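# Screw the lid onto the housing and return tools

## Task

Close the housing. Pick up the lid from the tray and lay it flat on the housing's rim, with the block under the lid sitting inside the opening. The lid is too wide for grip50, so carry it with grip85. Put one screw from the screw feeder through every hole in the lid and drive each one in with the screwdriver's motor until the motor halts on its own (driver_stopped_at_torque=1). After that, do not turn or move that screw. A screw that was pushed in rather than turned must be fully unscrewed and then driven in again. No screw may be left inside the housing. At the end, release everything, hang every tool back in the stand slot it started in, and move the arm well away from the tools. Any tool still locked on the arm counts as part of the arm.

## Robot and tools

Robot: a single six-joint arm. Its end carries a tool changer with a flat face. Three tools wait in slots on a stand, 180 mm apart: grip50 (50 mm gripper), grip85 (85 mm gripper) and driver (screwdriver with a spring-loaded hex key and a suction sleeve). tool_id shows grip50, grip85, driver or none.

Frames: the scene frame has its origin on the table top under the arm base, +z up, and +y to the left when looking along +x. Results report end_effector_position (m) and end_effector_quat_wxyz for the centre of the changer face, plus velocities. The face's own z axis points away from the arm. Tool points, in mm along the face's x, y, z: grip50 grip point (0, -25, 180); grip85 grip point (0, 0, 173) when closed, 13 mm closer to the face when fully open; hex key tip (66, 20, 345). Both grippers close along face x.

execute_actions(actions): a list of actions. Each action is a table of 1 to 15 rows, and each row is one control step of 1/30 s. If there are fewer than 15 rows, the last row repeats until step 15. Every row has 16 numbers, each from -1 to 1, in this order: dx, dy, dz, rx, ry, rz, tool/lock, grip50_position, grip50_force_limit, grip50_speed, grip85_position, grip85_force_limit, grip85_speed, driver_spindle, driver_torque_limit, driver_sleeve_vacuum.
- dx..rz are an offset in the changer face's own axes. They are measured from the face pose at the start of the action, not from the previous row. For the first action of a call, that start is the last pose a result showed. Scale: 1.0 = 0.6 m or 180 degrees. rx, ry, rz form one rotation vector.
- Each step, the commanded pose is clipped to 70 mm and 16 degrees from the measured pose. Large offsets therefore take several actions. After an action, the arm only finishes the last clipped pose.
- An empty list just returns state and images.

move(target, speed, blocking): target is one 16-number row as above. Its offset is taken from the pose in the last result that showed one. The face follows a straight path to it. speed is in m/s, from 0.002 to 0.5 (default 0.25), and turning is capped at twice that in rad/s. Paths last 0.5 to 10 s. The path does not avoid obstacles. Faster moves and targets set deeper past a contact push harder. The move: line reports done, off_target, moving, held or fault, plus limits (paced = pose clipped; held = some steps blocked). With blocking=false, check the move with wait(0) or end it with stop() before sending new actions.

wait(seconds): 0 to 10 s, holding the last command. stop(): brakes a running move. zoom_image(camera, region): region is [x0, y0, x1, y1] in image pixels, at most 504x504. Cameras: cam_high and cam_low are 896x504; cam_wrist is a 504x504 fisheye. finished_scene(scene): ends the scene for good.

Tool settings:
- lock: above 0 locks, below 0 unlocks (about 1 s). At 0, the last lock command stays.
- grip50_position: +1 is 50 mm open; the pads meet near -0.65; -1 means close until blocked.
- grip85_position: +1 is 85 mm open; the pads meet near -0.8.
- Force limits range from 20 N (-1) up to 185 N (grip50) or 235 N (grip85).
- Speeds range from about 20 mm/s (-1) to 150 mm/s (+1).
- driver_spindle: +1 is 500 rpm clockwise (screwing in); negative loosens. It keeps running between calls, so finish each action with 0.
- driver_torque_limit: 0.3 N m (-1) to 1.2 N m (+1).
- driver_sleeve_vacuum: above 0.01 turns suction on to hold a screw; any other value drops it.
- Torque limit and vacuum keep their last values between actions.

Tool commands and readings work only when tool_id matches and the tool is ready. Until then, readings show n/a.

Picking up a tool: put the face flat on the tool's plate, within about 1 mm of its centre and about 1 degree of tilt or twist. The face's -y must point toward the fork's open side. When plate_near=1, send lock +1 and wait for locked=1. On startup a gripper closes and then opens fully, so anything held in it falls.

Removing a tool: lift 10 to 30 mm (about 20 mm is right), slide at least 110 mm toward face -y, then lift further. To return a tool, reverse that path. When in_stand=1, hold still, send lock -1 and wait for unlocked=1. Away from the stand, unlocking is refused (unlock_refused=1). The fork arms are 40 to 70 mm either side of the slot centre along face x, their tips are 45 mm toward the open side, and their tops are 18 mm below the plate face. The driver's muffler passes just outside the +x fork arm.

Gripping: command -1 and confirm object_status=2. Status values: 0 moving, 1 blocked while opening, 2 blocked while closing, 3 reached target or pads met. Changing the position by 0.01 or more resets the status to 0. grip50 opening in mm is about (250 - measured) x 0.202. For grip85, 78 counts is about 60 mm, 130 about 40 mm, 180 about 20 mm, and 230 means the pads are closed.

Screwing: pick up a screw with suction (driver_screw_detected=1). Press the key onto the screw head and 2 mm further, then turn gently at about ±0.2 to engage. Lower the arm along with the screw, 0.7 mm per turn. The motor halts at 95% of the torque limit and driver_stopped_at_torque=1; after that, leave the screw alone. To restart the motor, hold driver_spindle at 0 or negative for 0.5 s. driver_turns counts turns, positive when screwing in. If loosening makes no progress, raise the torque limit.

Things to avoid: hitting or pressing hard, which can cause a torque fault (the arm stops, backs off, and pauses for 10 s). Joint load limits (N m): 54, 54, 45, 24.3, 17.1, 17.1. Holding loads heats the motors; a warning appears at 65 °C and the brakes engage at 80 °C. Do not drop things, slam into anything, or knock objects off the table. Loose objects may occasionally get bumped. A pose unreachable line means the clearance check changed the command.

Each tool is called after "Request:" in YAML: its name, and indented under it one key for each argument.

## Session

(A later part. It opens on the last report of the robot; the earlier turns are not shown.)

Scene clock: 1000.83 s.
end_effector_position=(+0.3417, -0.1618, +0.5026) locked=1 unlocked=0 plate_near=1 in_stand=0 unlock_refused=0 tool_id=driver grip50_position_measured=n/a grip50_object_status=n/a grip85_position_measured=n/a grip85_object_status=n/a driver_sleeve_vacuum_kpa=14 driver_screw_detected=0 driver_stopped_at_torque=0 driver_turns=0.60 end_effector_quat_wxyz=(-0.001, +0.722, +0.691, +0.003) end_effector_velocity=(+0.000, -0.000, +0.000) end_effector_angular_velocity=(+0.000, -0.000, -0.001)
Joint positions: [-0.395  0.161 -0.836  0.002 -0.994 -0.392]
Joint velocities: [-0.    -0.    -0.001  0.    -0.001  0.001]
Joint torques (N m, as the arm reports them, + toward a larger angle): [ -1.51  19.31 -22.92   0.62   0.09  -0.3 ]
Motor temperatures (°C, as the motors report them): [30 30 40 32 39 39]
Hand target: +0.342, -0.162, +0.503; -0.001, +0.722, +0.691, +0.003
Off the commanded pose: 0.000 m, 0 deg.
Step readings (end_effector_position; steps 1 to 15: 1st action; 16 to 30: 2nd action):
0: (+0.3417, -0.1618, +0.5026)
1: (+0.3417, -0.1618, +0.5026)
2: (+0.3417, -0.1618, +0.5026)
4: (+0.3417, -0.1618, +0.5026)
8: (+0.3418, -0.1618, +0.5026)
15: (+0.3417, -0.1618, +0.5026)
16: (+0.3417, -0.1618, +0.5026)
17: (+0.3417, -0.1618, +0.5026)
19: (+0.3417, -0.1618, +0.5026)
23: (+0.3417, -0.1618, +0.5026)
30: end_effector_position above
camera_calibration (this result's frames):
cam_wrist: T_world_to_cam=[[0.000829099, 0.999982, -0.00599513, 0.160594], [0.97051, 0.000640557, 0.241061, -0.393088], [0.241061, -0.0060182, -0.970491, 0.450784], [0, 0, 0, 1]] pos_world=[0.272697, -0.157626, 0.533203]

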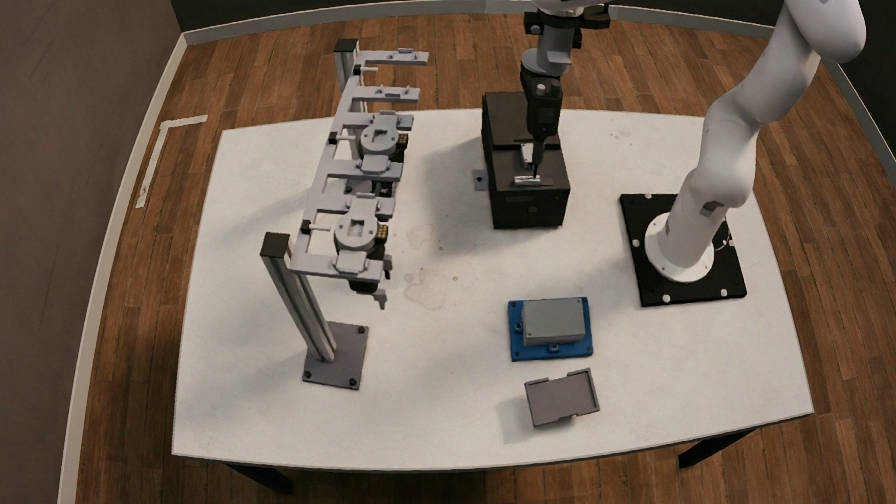

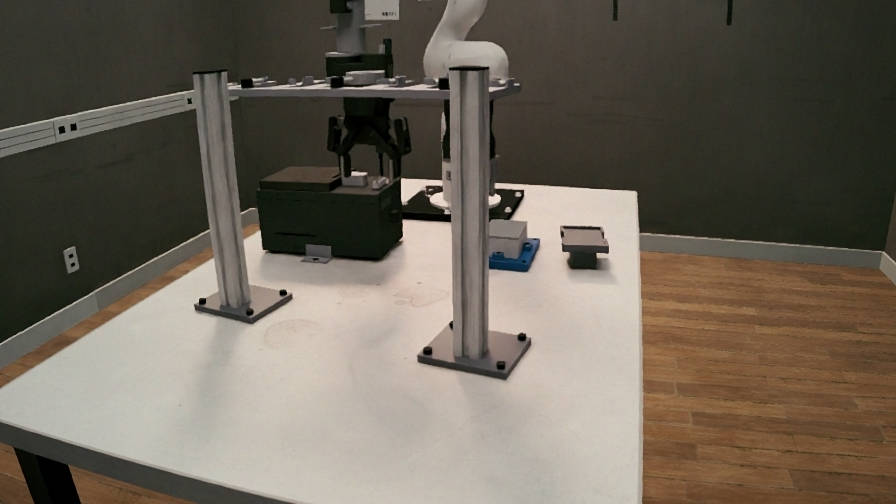

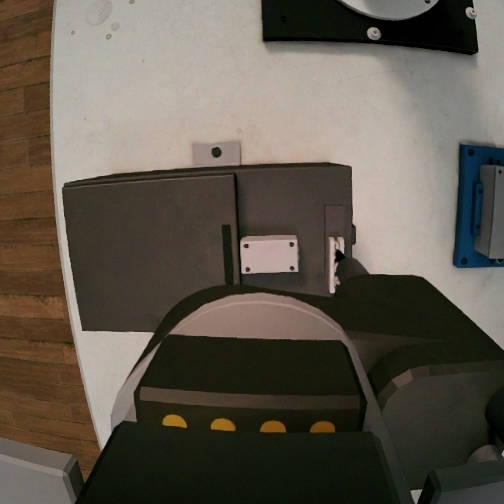

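Request:
move:
  target: [0,0,-0.02,0,0,0,0,1,0,0,1,0,0,0,0,1]
  speed: 0.03

Request:
zoom_image:
  camera: "cam_wrist"
  region: [310, 220, 360, 280]

Request:
zoom_image:
  camera: "cam_high"
  region: [500, 150, 560, 200]

Request:
zoom_image:
  camera: "cam_low"
  region: [350, 150, 410, 200]

Scene clock: 1012.63 s.
end_effector_position=(+0.3416, -0.1618, +0.5143) locked=1 unlocked=0 plate_near=1 in_stand=0 unlock_refused=0 tool_id=driver grip50_position_measured=n/a grip50_object_status=n/a grip85_position_measured=n/a grip85_object_status=n/a driver_sleeve_vacuum_kpa=17 driver_screw_detected=0 driver_stopped_at_torque=0 driver_turns=0.60 end_effector_quat_wxyz=(-0.001, +0.722, +0.692, +0.003) end_effector_velocity=(+0.000, -0.000, +0.002) end_effector_angular_velocity=(-0.000, -0.001, -0.001)
Joint positions: [-0.395  0.168 -0.857  0.001 -1.022 -0.392]
Joint velocities: [-0.001  0.001 -0.003  0.    -0.003 -0.   ]
Joint torques (N m, as the arm reports them, + toward a larger angle): [ -2.04  23.08 -26.36   0.79  -0.01  -0.23]
Motor temperatures (°C, as the motors report them): [30 30 40 32 39 39]
Hand target: +0.342, -0.162, +0.515; -0.001, +0.722, +0.691, +0.003
Off the commanded pose: 0.000 m, 0 deg.
move: done
camera_calibration (this result's frames):
cam_wrist: T_world_to_cam=[[0.000739324, 0.999983, -0.00573597, 0.160584], [0.970661, 0.000661606, 0.240452, -0.395525], [0.240452, -0.00574545, -0.970644, 0.462462], [0, 0, 0, 1]] pos_world=[0.272602, -0.157663, 0.544912]

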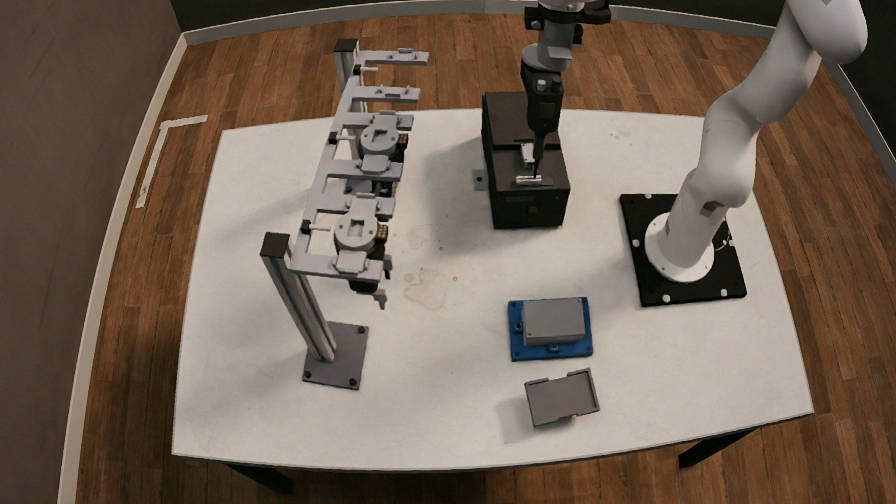

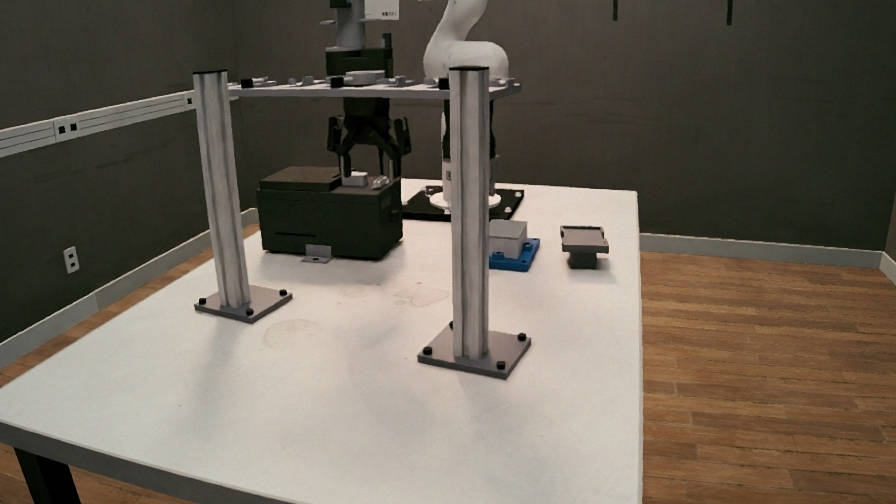

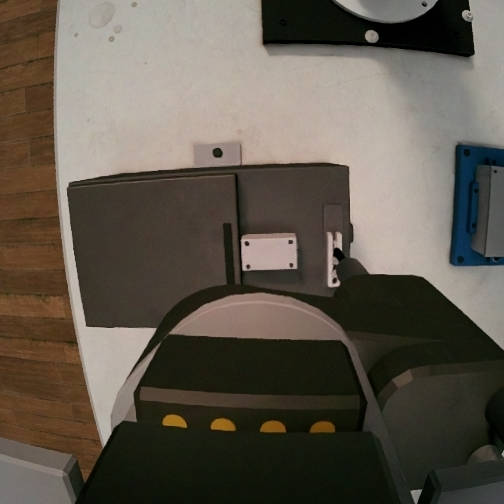

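Region (310, 220, 360, 280) of cam_wrist's 504x504 image, scaled by 8.400, with more detail than that image has.

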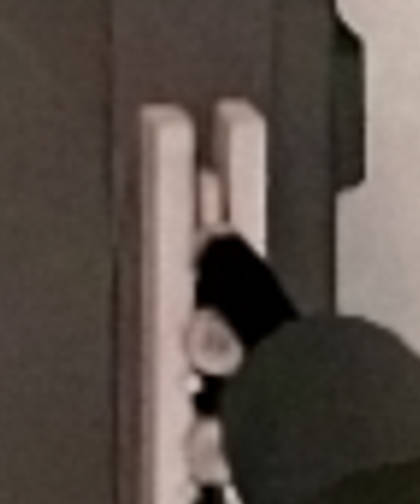

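Region (500, 150, 560, 200) of cam_high's 896x504 image, scaled by 8.400, with more detail than that image has.

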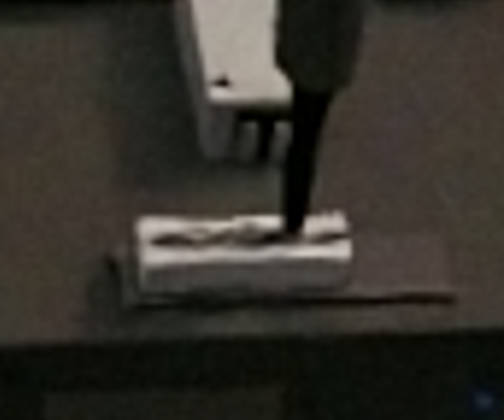

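Region (350, 150, 410, 200) of cam_low's 896x504 image, scaled by 8.400, with more detail than that image has.

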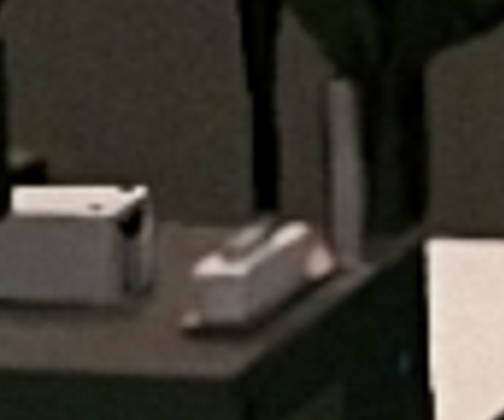

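Request:
move:
  target: [0,0,-0.025,0,0,0,0,1,0,0,1,0,0,0,0,1]
  speed: 0.02

Request:
zoom_image:
  camera: "cam_wrist"
  region: [300, 210, 360, 282]

Request:
zoom_image:
  camera: "cam_high"
  region: [500, 150, 560, 200]

Request:
zoom_image:
  camera: "cam_low"
  region: [350, 150, 410, 200]

Scene clock: 1040.50 s.
end_effector_position=(+0.3416, -0.1619, +0.5292) locked=1 unlocked=0 plate_near=1 in_stand=0 unlock_refused=0 tool_id=driver grip50_position_measured=n/a grip50_object_status=n/a grip85_position_measured=n/a grip85_object_status=n/a driver_sleeve_vacuum_kpa=39 driver_screw_detected=1 driver_stopped_at_torque=0 driver_turns=0.60 end_effector_quat_wxyz=(-0.001, +0.722, +0.692, +0.003) end_effector_velocity=(-0.000, +0.000, -0.000) end_effector_angular_velocity=(+0.002, +0.003, -0.000)
Joint positions: [-0.395  0.176 -0.884  0.001 -1.057 -0.392]
Joint velocities: [ 0.    -0.001  0.     0.    -0.003 -0.   ]
Joint torques (N m, as the arm reports them, + toward a larger angle): [ -1.94  23.15 -26.22   0.91   0.08  -0.32]
Motor temperatures (°C, as the motors report them): [30 30 40 32 39 39]
Hand target: +0.342, -0.162, +0.529; -0.001, +0.722, +0.692, +0.003
Off the commanded pose: 0.000 m, 0 deg.
move: done
camera_calibration (this result's frames):
cam_wrist: T_world_to_cam=[[0.000688178, 0.999984, -0.00570193, 0.160742], [0.970661, 0.000703069, 0.240453, -0.39908], [0.240453, -0.00570011, -0.970644, 0.476963], [0, 0, 0, 1]] pos_world=[0.272574, -0.15774, 0.559838]

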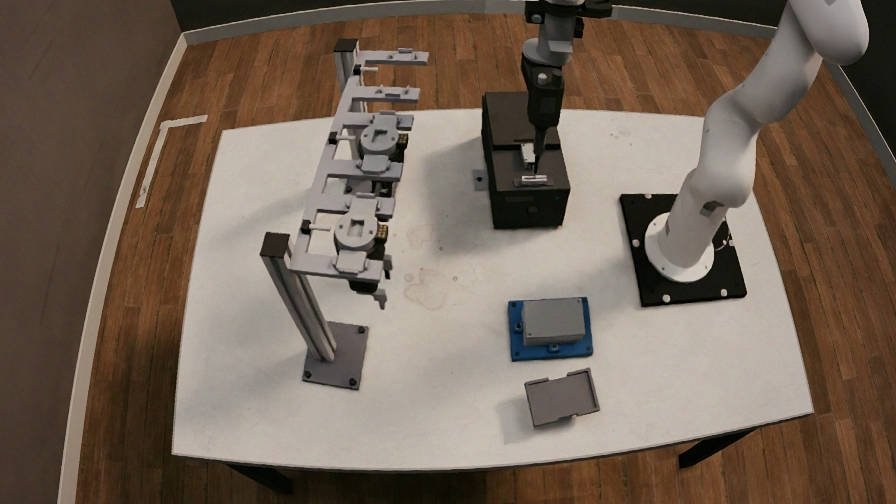

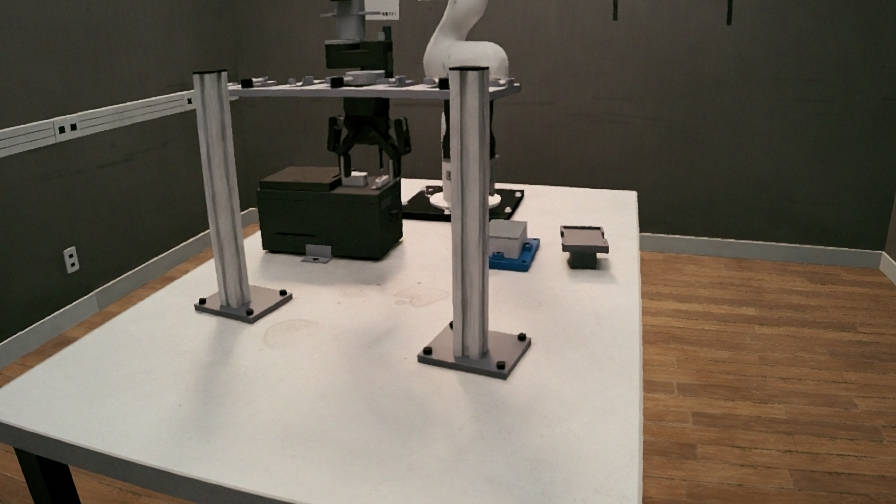

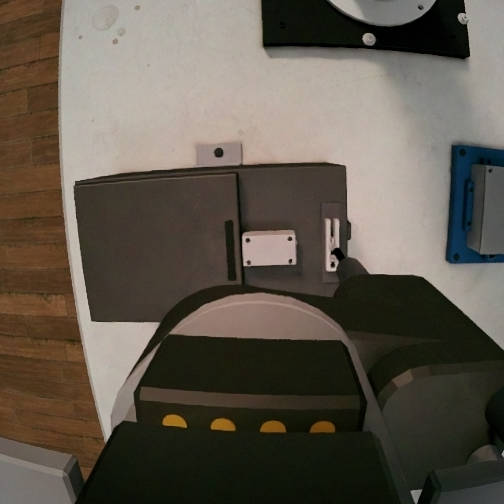

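Region (300, 210, 360, 282) of cam_wrist's 504x504 image, scaled by 7.000, with more detail than that image has.

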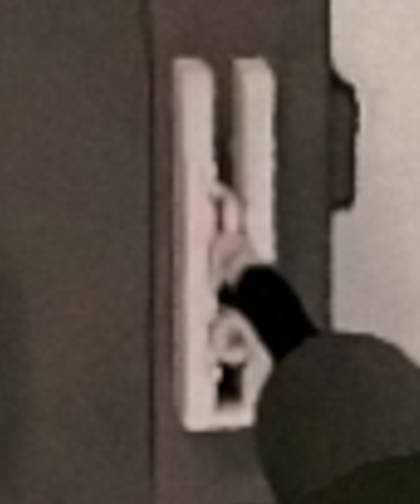

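Region (500, 150, 560, 200) of cam_high's 896x504 image, scaled by 8.400, with more detail than that image has.

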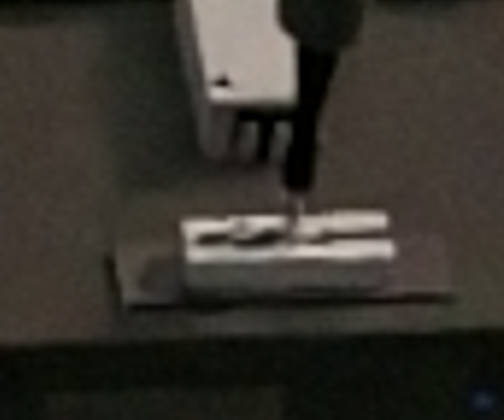

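Region (350, 150, 410, 200) of cam_low's 896x504 image, scaled by 8.400, with more detail than that image has.

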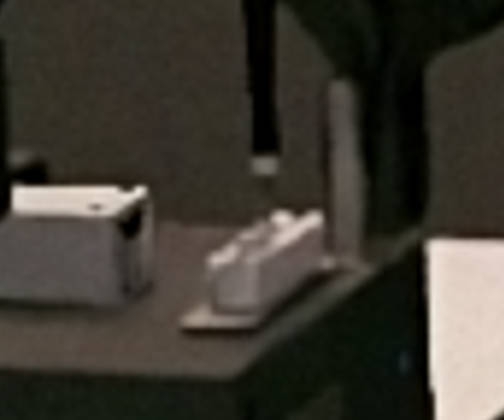

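Request:
move:
  target: [0,0,-0.035,0,0,0,0,1,0,0,1,0,0,0,0,1]
  speed: 0.08

Request:
move:
  target: [0.384,-0.137,0.13,0,0,0,0,1,0,0,1,0,0,0,0,1]
  speed: 0.15

Request:
zoom_image:
  camera: "cam_wrist"
  region: [280, 180, 420, 300]

Request:
zoom_image:
  camera: "cam_low"
  region: [450, 140, 570, 280]

Scene clock: 1068.57 s.
end_effector_position=(+0.3415, -0.1620, +0.5500) locked=1 unlocked=0 plate_near=1 in_stand=0 unlock_refused=0 tool_id=driver grip50_position_measured=n/a grip50_object_status=n/a grip85_position_measured=n/a grip85_object_status=n/a driver_sleeve_vacuum_kpa=39 driver_screw_detected=1 driver_stopped_at_torque=0 driver_turns=0.60 end_effector_quat_wxyz=(-0.001, +0.722, +0.692, +0.003) end_effector_velocity=(+0.000, +0.000, +0.000) end_effector_angular_velocity=(+0.002, +0.002, -0.000)
Joint positions: [-0.395  0.184 -0.923  0.001 -1.105 -0.392]
Joint velocities: [ 0.    -0.001 -0.001  0.001 -0.003  0.   ]
Joint torques (N m, as the arm reports them, + toward a larger angle): [ -0.98  23.09 -26.41   0.9   -0.1   -0.2 ]
Motor temperatures (°C, as the motors report them): [30 30 41 32 39 39]
Hand target: +0.342, -0.162, +0.550; -0.001, +0.722, +0.692, +0.003
Off the commanded pose: 0.000 m, 0 deg.
move: done
camera_calibration (this result's frames):
cam_wrist: T_world_to_cam=[[0.000608126, 0.999984, -0.00558612, 0.160918], [0.970702, 0.000751961, 0.240284, -0.403947], [0.240285, -0.00556858, -0.970686, 0.497312], [0, 0, 0, 1]] pos_world=[0.272518, -0.157842, 0.580695]

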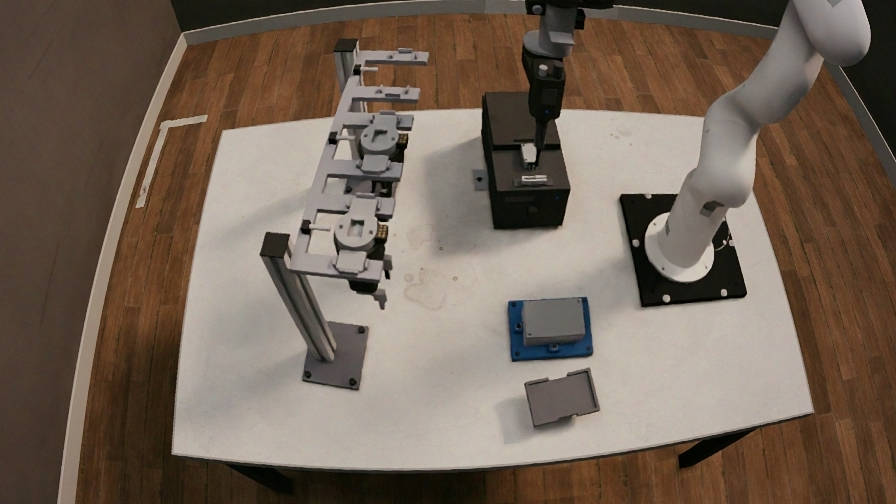

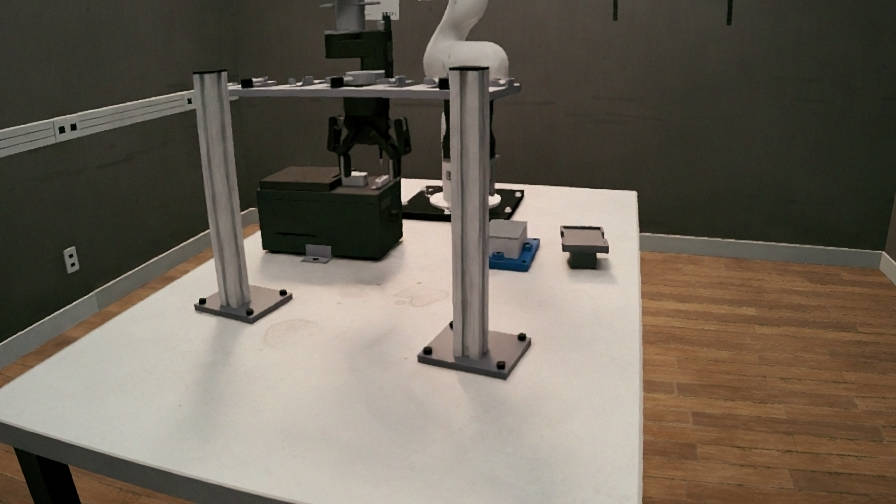

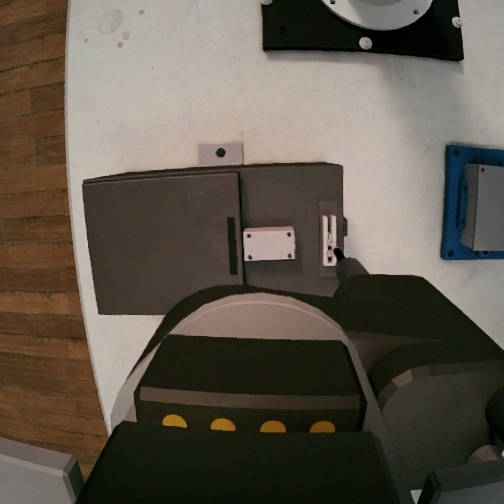

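Scene clock: 1070.73 s.
end_effector_position=(+0.2699, +0.0723, +0.4733) locked=1 unlocked=0 plate_near=1 in_stand=0 unlock_refused=0 tool_id=driver grip50_position_measured=n/a grip50_object_status=n/a grip85_position_measured=n/a grip85_object_status=n/a driver_sleeve_vacuum_kpa=39 driver_screw_detected=1 driver_stopped_at_torque=0 driver_turns=0.60 end_effector_quat_wxyz=(-0.002, +0.722, +0.691, +0.003) end_effector_velocity=(-0.000, +0.001, -0.000) end_effector_angular_velocity=(-0.001, -0.001, -0.001)
Joint positions: [ 0.31   0.419 -0.574  0.001 -0.991  0.313]
Joint velocities: [ 0.004 -0.     0.    -0.001  0.001  0.005]
Joint torques (N m, as the arm reports them, + toward a larger angle): [ -2.07   7.43 -26.3    0.59   0.74  -0.2 ]
Motor temperatures (°C, as the motors report them): [30 30 41 32 39 39]
Hand target: +0.270, +0.072, +0.473; -0.002, +0.722, +0.691, +0.003
Off the commanded pose: 0.000 m, 0 deg.
move: done
camera_calibration (this result's frames):
cam_wrist: T_world_to_cam=[[0.000942416, 0.999989, -0.00457539, -0.0742793], [0.97088, 0.000181149, 0.239568, -0.315824], [0.239566, -0.00466793, -0.970869, 0.441578], [0, 0, 0, 1]] pos_world=[0.20091, 0.0763969, 0.504036]

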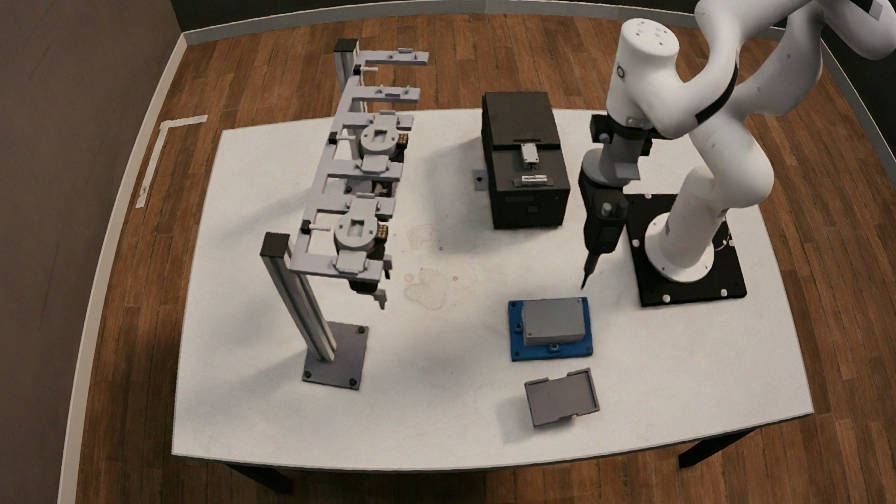

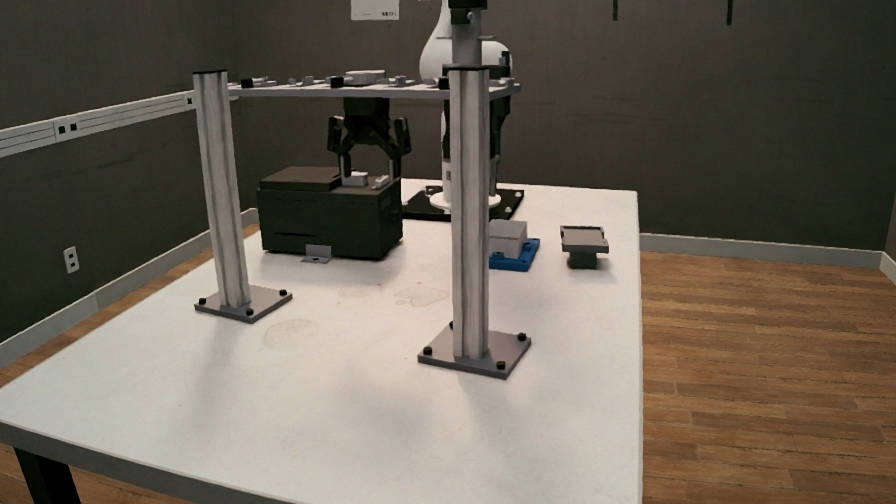

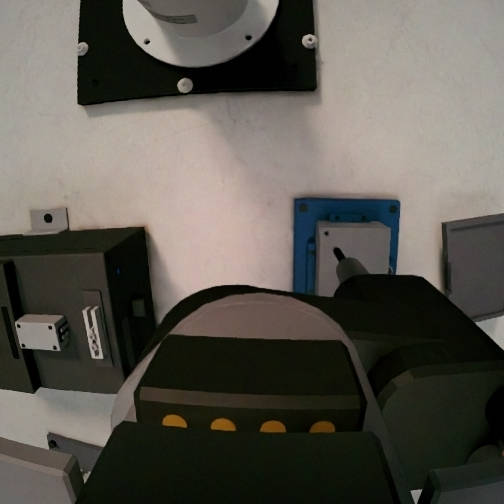

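Region (280, 180, 420, 300) of cam_wrist's 504x504 image, scaled by 3.600, with more detail than that image has; it fills the top 432 rows of this view, and the rest is white.

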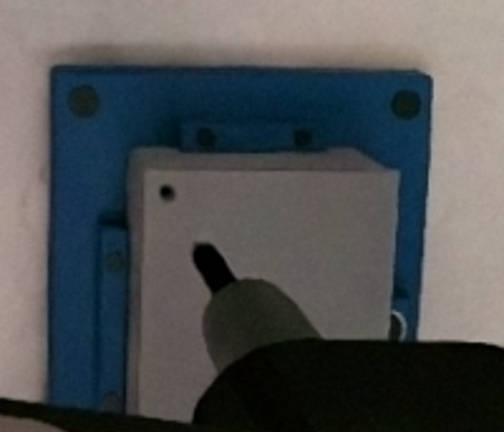

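Region (450, 140, 570, 280) of cam_low's 896x504 image, scaled by 3.600, with more detail than that image has; it fills the left 432 columns of this view, and the rest is white.

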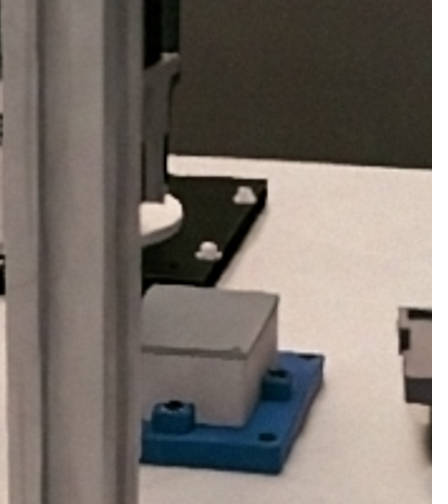

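Request:
move:
  target: [-0.0008,-0.0045,0.06,0,0,0,0,1,0,0,1,0,0,0,0,1]
  speed: 0.06

Request:
zoom_image:
  camera: "cam_wrist"
  region: [310, 215, 370, 275]

Request:
zoom_image:
  camera: "cam_high"
  region: [550, 250, 620, 330]

Scene clock: 1087.30 s.
end_effector_position=(+0.2673, +0.0721, +0.4375) locked=1 unlocked=0 plate_near=1 in_stand=0 unlock_refused=0 tool_id=driver grip50_position_measured=n/a grip50_object_status=n/a grip85_position_measured=n/a grip85_object_status=n/a driver_sleeve_vacuum_kpa=39 driver_screw_detected=1 driver_stopped_at_torque=0 driver_turns=0.60 end_effector_quat_wxyz=(-0.002, +0.722, +0.691, +0.004) end_effector_velocity=(+0.000, -0.000, -0.001) end_effector_angular_velocity=(+0.001, -0.002, -0.001)
Joint positions: [ 0.311  0.394 -0.507  0.001 -0.899  0.315]
Joint velocities: [-0.001 -0.001  0.002  0.     0.004 -0.   ]
Joint torques (N m, as the arm reports them, + toward a larger angle): [ -1.81   9.08 -26.36   0.8    0.7   -0.25]
Motor temperatures (°C, as the motors report them): [30 30 41 32 39 39]
Hand target: +0.267, +0.072, +0.437; -0.002, +0.722, +0.691, +0.003
Off the commanded pose: 0.000 m, 0 deg.
move: done
camera_calibration (this result's frames):
cam_wrist: T_world_to_cam=[[0.00108362, 0.999989, -0.00455851, -0.074343], [0.970792, 0.0000417202, 0.239922, -0.30486], [0.23992, -0.00468535, -0.970781, 0.407286], [0, 0, 0, 1]] pos_world=[0.19832, 0.0762632, 0.46819]

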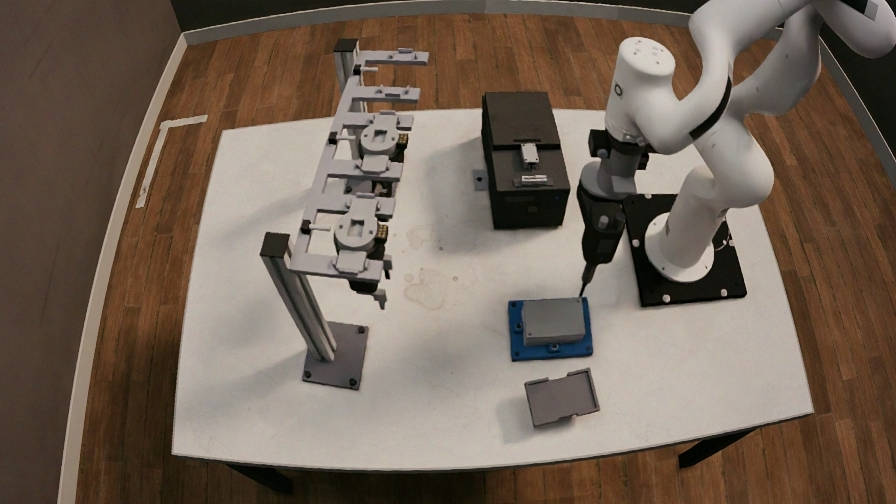

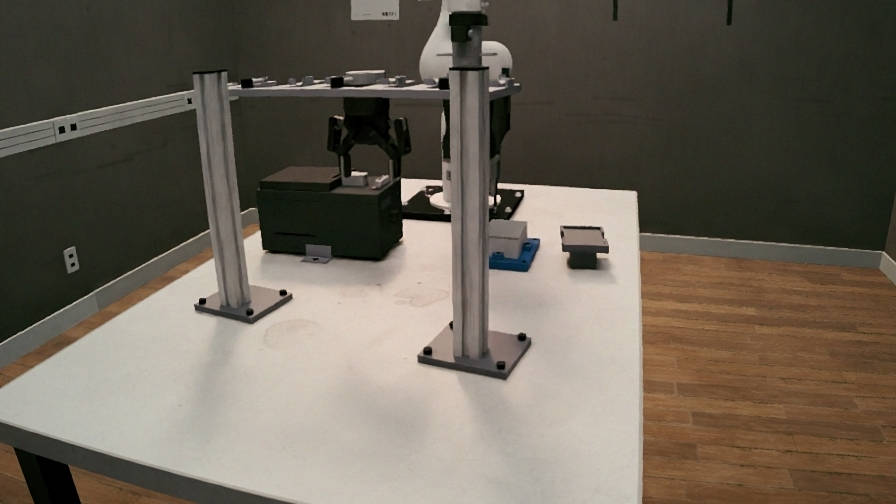

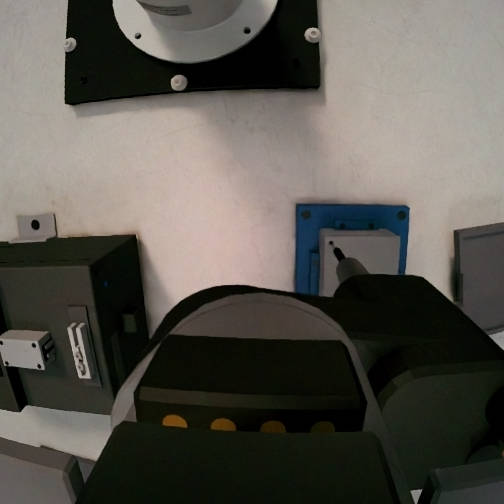

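Region (310, 215, 370, 275) of cam_wrist's 504x504 image, scaled by 8.400, with more detail than that image has.

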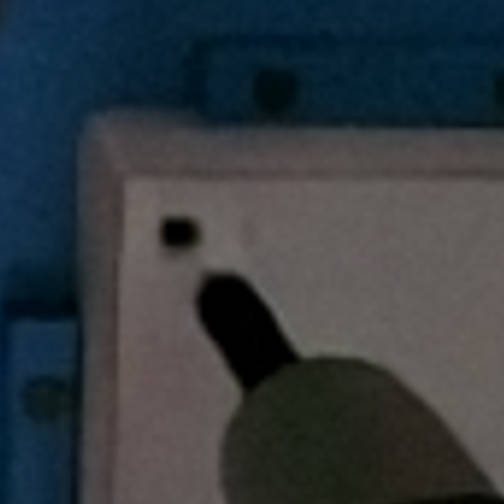

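Region (550, 250, 620, 330) of cam_high's 896x504 image, scaled by 6.300, with more detail than that image has; it fills the left 441 columns of this view, and the rest is white.

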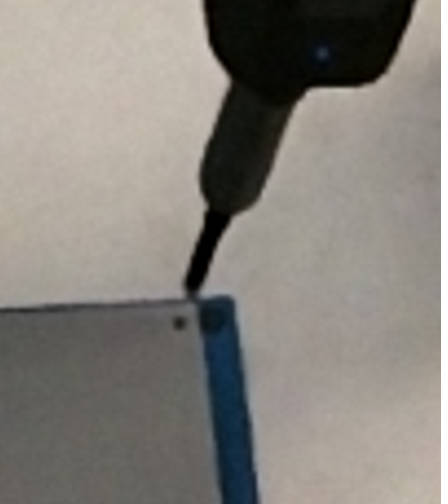

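Request:
move:
  target: [-0.0005,0,0.015,0,0,0,0,1,0,0,1,0,0,0,0,1]
  speed: 0.02

Request:
zoom_image:
  camera: "cam_wrist"
  region: [310, 215, 370, 275]

Request:
zoom_image:
  camera: "cam_high"
  region: [560, 270, 610, 320]

Scene clock: 1098.87 s.
end_effector_position=(+0.2673, +0.0719, +0.4286) locked=1 unlocked=0 plate_near=1 in_stand=0 unlock_refused=0 tool_id=driver grip50_position_measured=n/a grip50_object_status=n/a grip85_position_measured=n/a grip85_object_status=n/a driver_sleeve_vacuum_kpa=39 driver_screw_detected=1 driver_stopped_at_torque=0 driver_turns=0.60 end_effector_quat_wxyz=(-0.002, +0.722, +0.691, +0.004) end_effector_velocity=(+0.001, -0.000, -0.000) end_effector_angular_velocity=(-0.000, -0.003, +0.001)
Joint positions: [ 0.31   0.384 -0.493  0.001 -0.874  0.314]
Joint velocities: [-0.    -0.001  0.    -0.002  0.004  0.   ]
Joint torques (N m, as the arm reports them, + toward a larger angle): [ -2.87   8.96 -25.36   0.7    0.64  -0.31]
Motor temperatures (°C, as the motors report them): [30 30 41 32 39 39]
Hand target: +0.267, +0.072, +0.428; -0.002, +0.722, +0.691, +0.004
Off the commanded pose: 0.000 m, 0 deg.
move: done
camera_calibration (this result's frames):
cam_wrist: T_world_to_cam=[[0.00111774, 0.999989, -0.00458281, -0.0741339], [0.970788, 0.0000144965, 0.239938, -0.302728], [0.239935, -0.00471712, -0.970777, 0.398604], [0, 0, 0, 1]] pos_world=[0.198328, 0.0760177, 0.459252]

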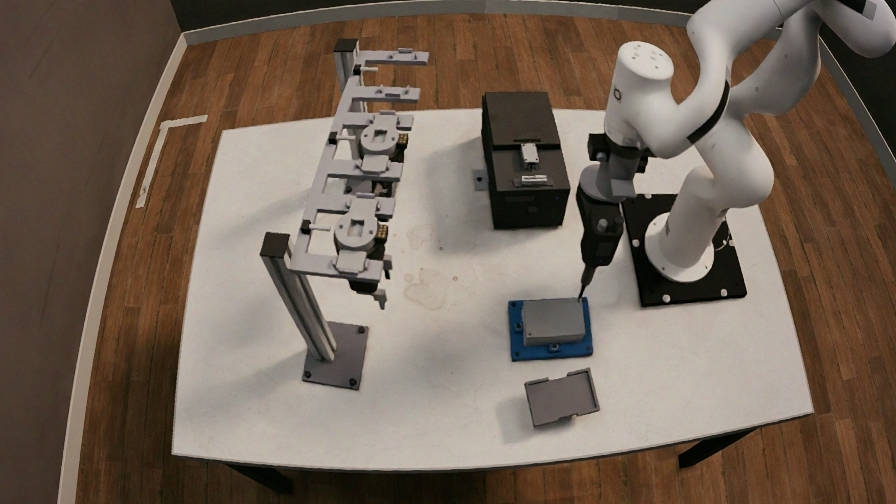

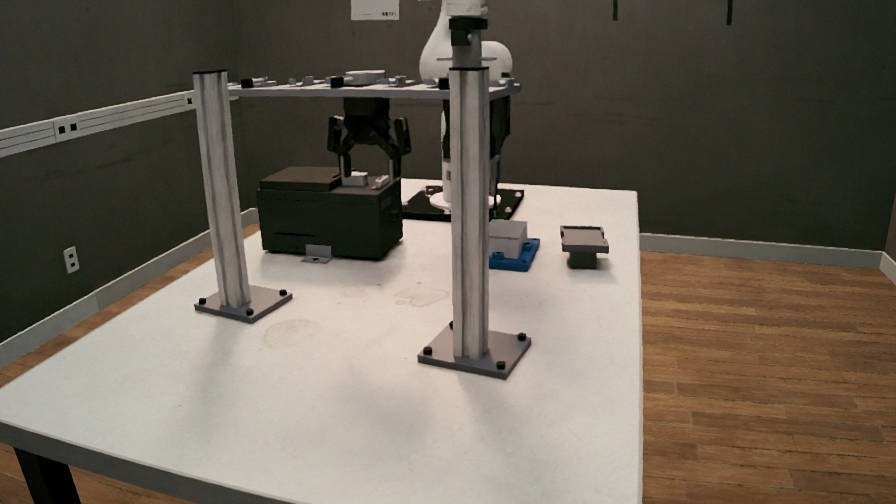

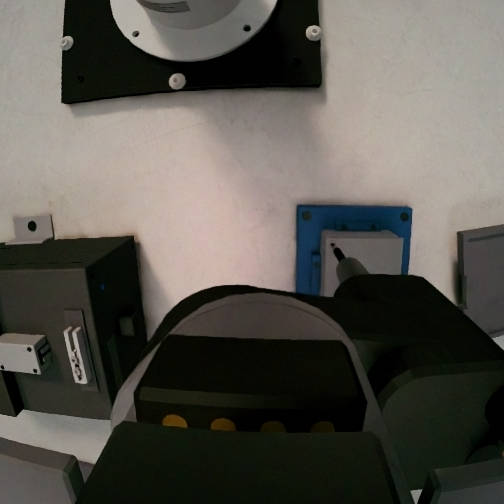

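Region (310, 215, 370, 275) of cam_wrist's 504x504 image, scaled by 8.400, with more detail than that image has.

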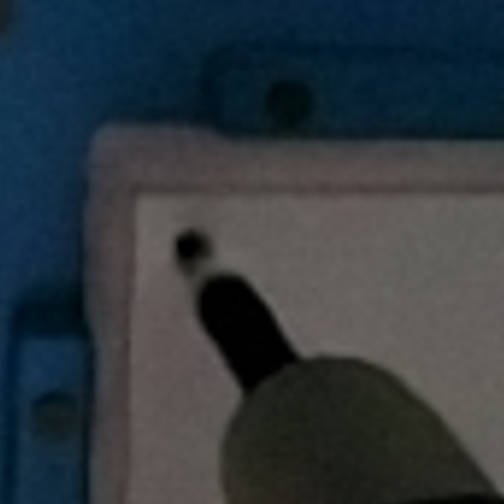

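Region (560, 270, 610, 320) of cam_high's 896x504 image, scaled by 10.080, with more detail than that image has.

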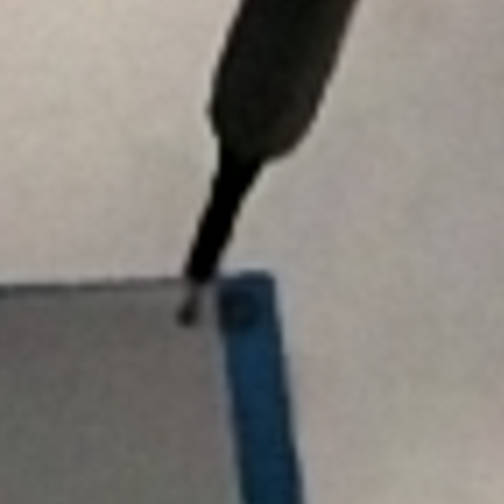

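Request:
move:
  target: [0,0,0.008,0,0,0,0,1,0,0,1,0,0,0,0,1]
  speed: 0.01

Request:
zoom_image:
  camera: "cam_wrist"
  region: [310, 215, 370, 275]

Request:
zoom_image:
  camera: "cam_high"
  region: [560, 270, 610, 320]

Scene clock: 1111.63 s.
end_effector_position=(+0.2673, +0.0719, +0.4238) locked=1 unlocked=0 plate_near=1 in_stand=0 unlock_refused=0 tool_id=driver grip50_position_measured=n/a grip50_object_status=n/a grip85_position_measured=n/a grip85_object_status=n/a driver_sleeve_vacuum_kpa=39 driver_screw_detected=1 driver_stopped_at_torque=0 driver_turns=0.60 end_effector_quat_wxyz=(-0.002, +0.723, +0.691, +0.003) end_effector_velocity=(+0.001, +0.000, -0.000) end_effector_angular_velocity=(+0.001, -0.003, +0.001)
Joint positions: [ 0.31   0.378 -0.485  0.001 -0.861  0.314]
Joint velocities: [ 0.001 -0.001 -0.     0.     0.003 -0.   ]
Joint torques (N m, as the arm reports them, + toward a larger angle): [ -1.3    9.85 -25.74   0.82   0.71  -0.34]
Motor temperatures (°C, as the motors report them): [30 30 41 32 39 39]
Hand target: +0.267, +0.072, +0.424; -0.002, +0.723, +0.691, +0.004
Off the commanded pose: 0.000 m, 0 deg.
move: done
camera_calibration (this result's frames):
cam_wrist: T_world_to_cam=[[0.00113307, 0.999989, -0.00461164, -0.0741706], [0.970799, 0.000006315, 0.239892, -0.30157], [0.23989, -0.00474879, -0.970789, 0.394003], [0, 0, 0, 1]] pos_world=[0.198331, 0.0760427, 0.454496]

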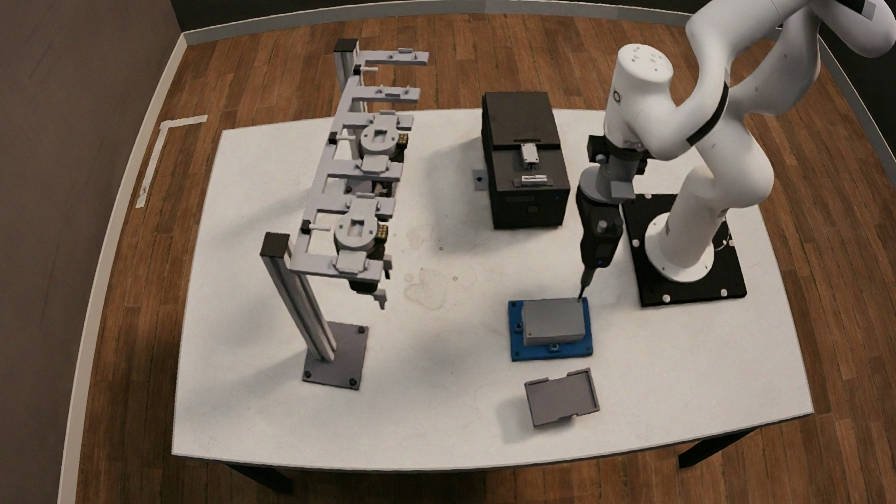

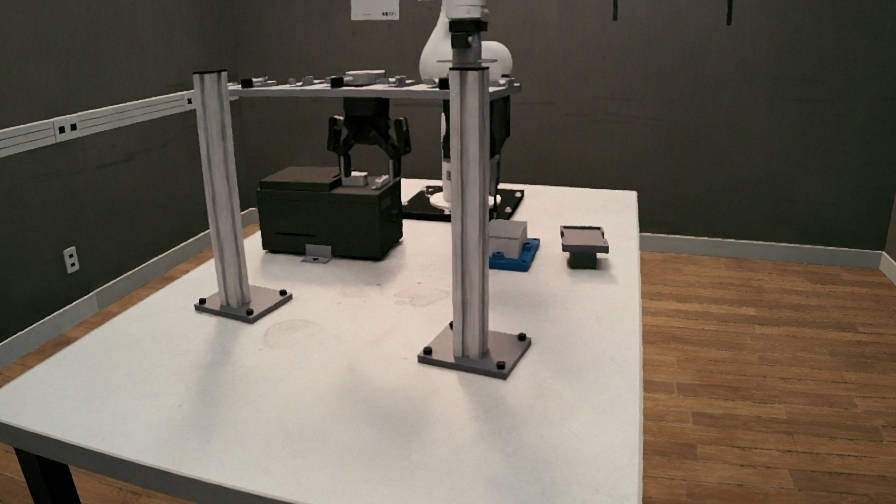

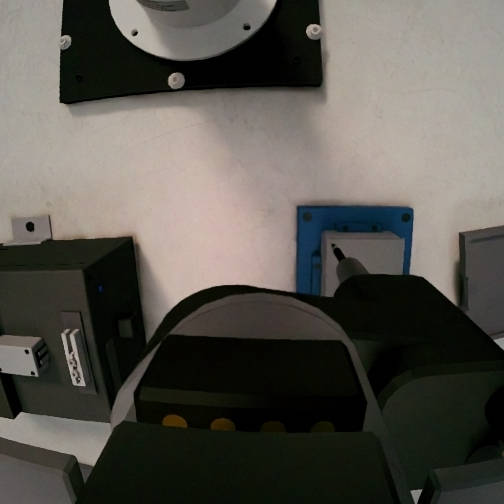

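Region (310, 215, 370, 275) of cam_wrist's 504x504 image, scaled by 8.400, with more detail than that image has.

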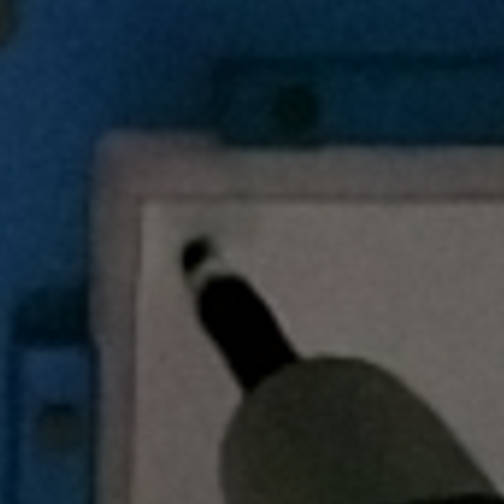

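Region (560, 270, 610, 320) of cam_high's 896x504 image, scaled by 10.080, with more detail than that image has.

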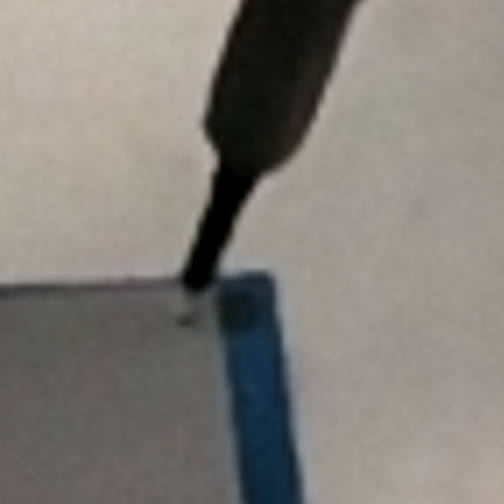

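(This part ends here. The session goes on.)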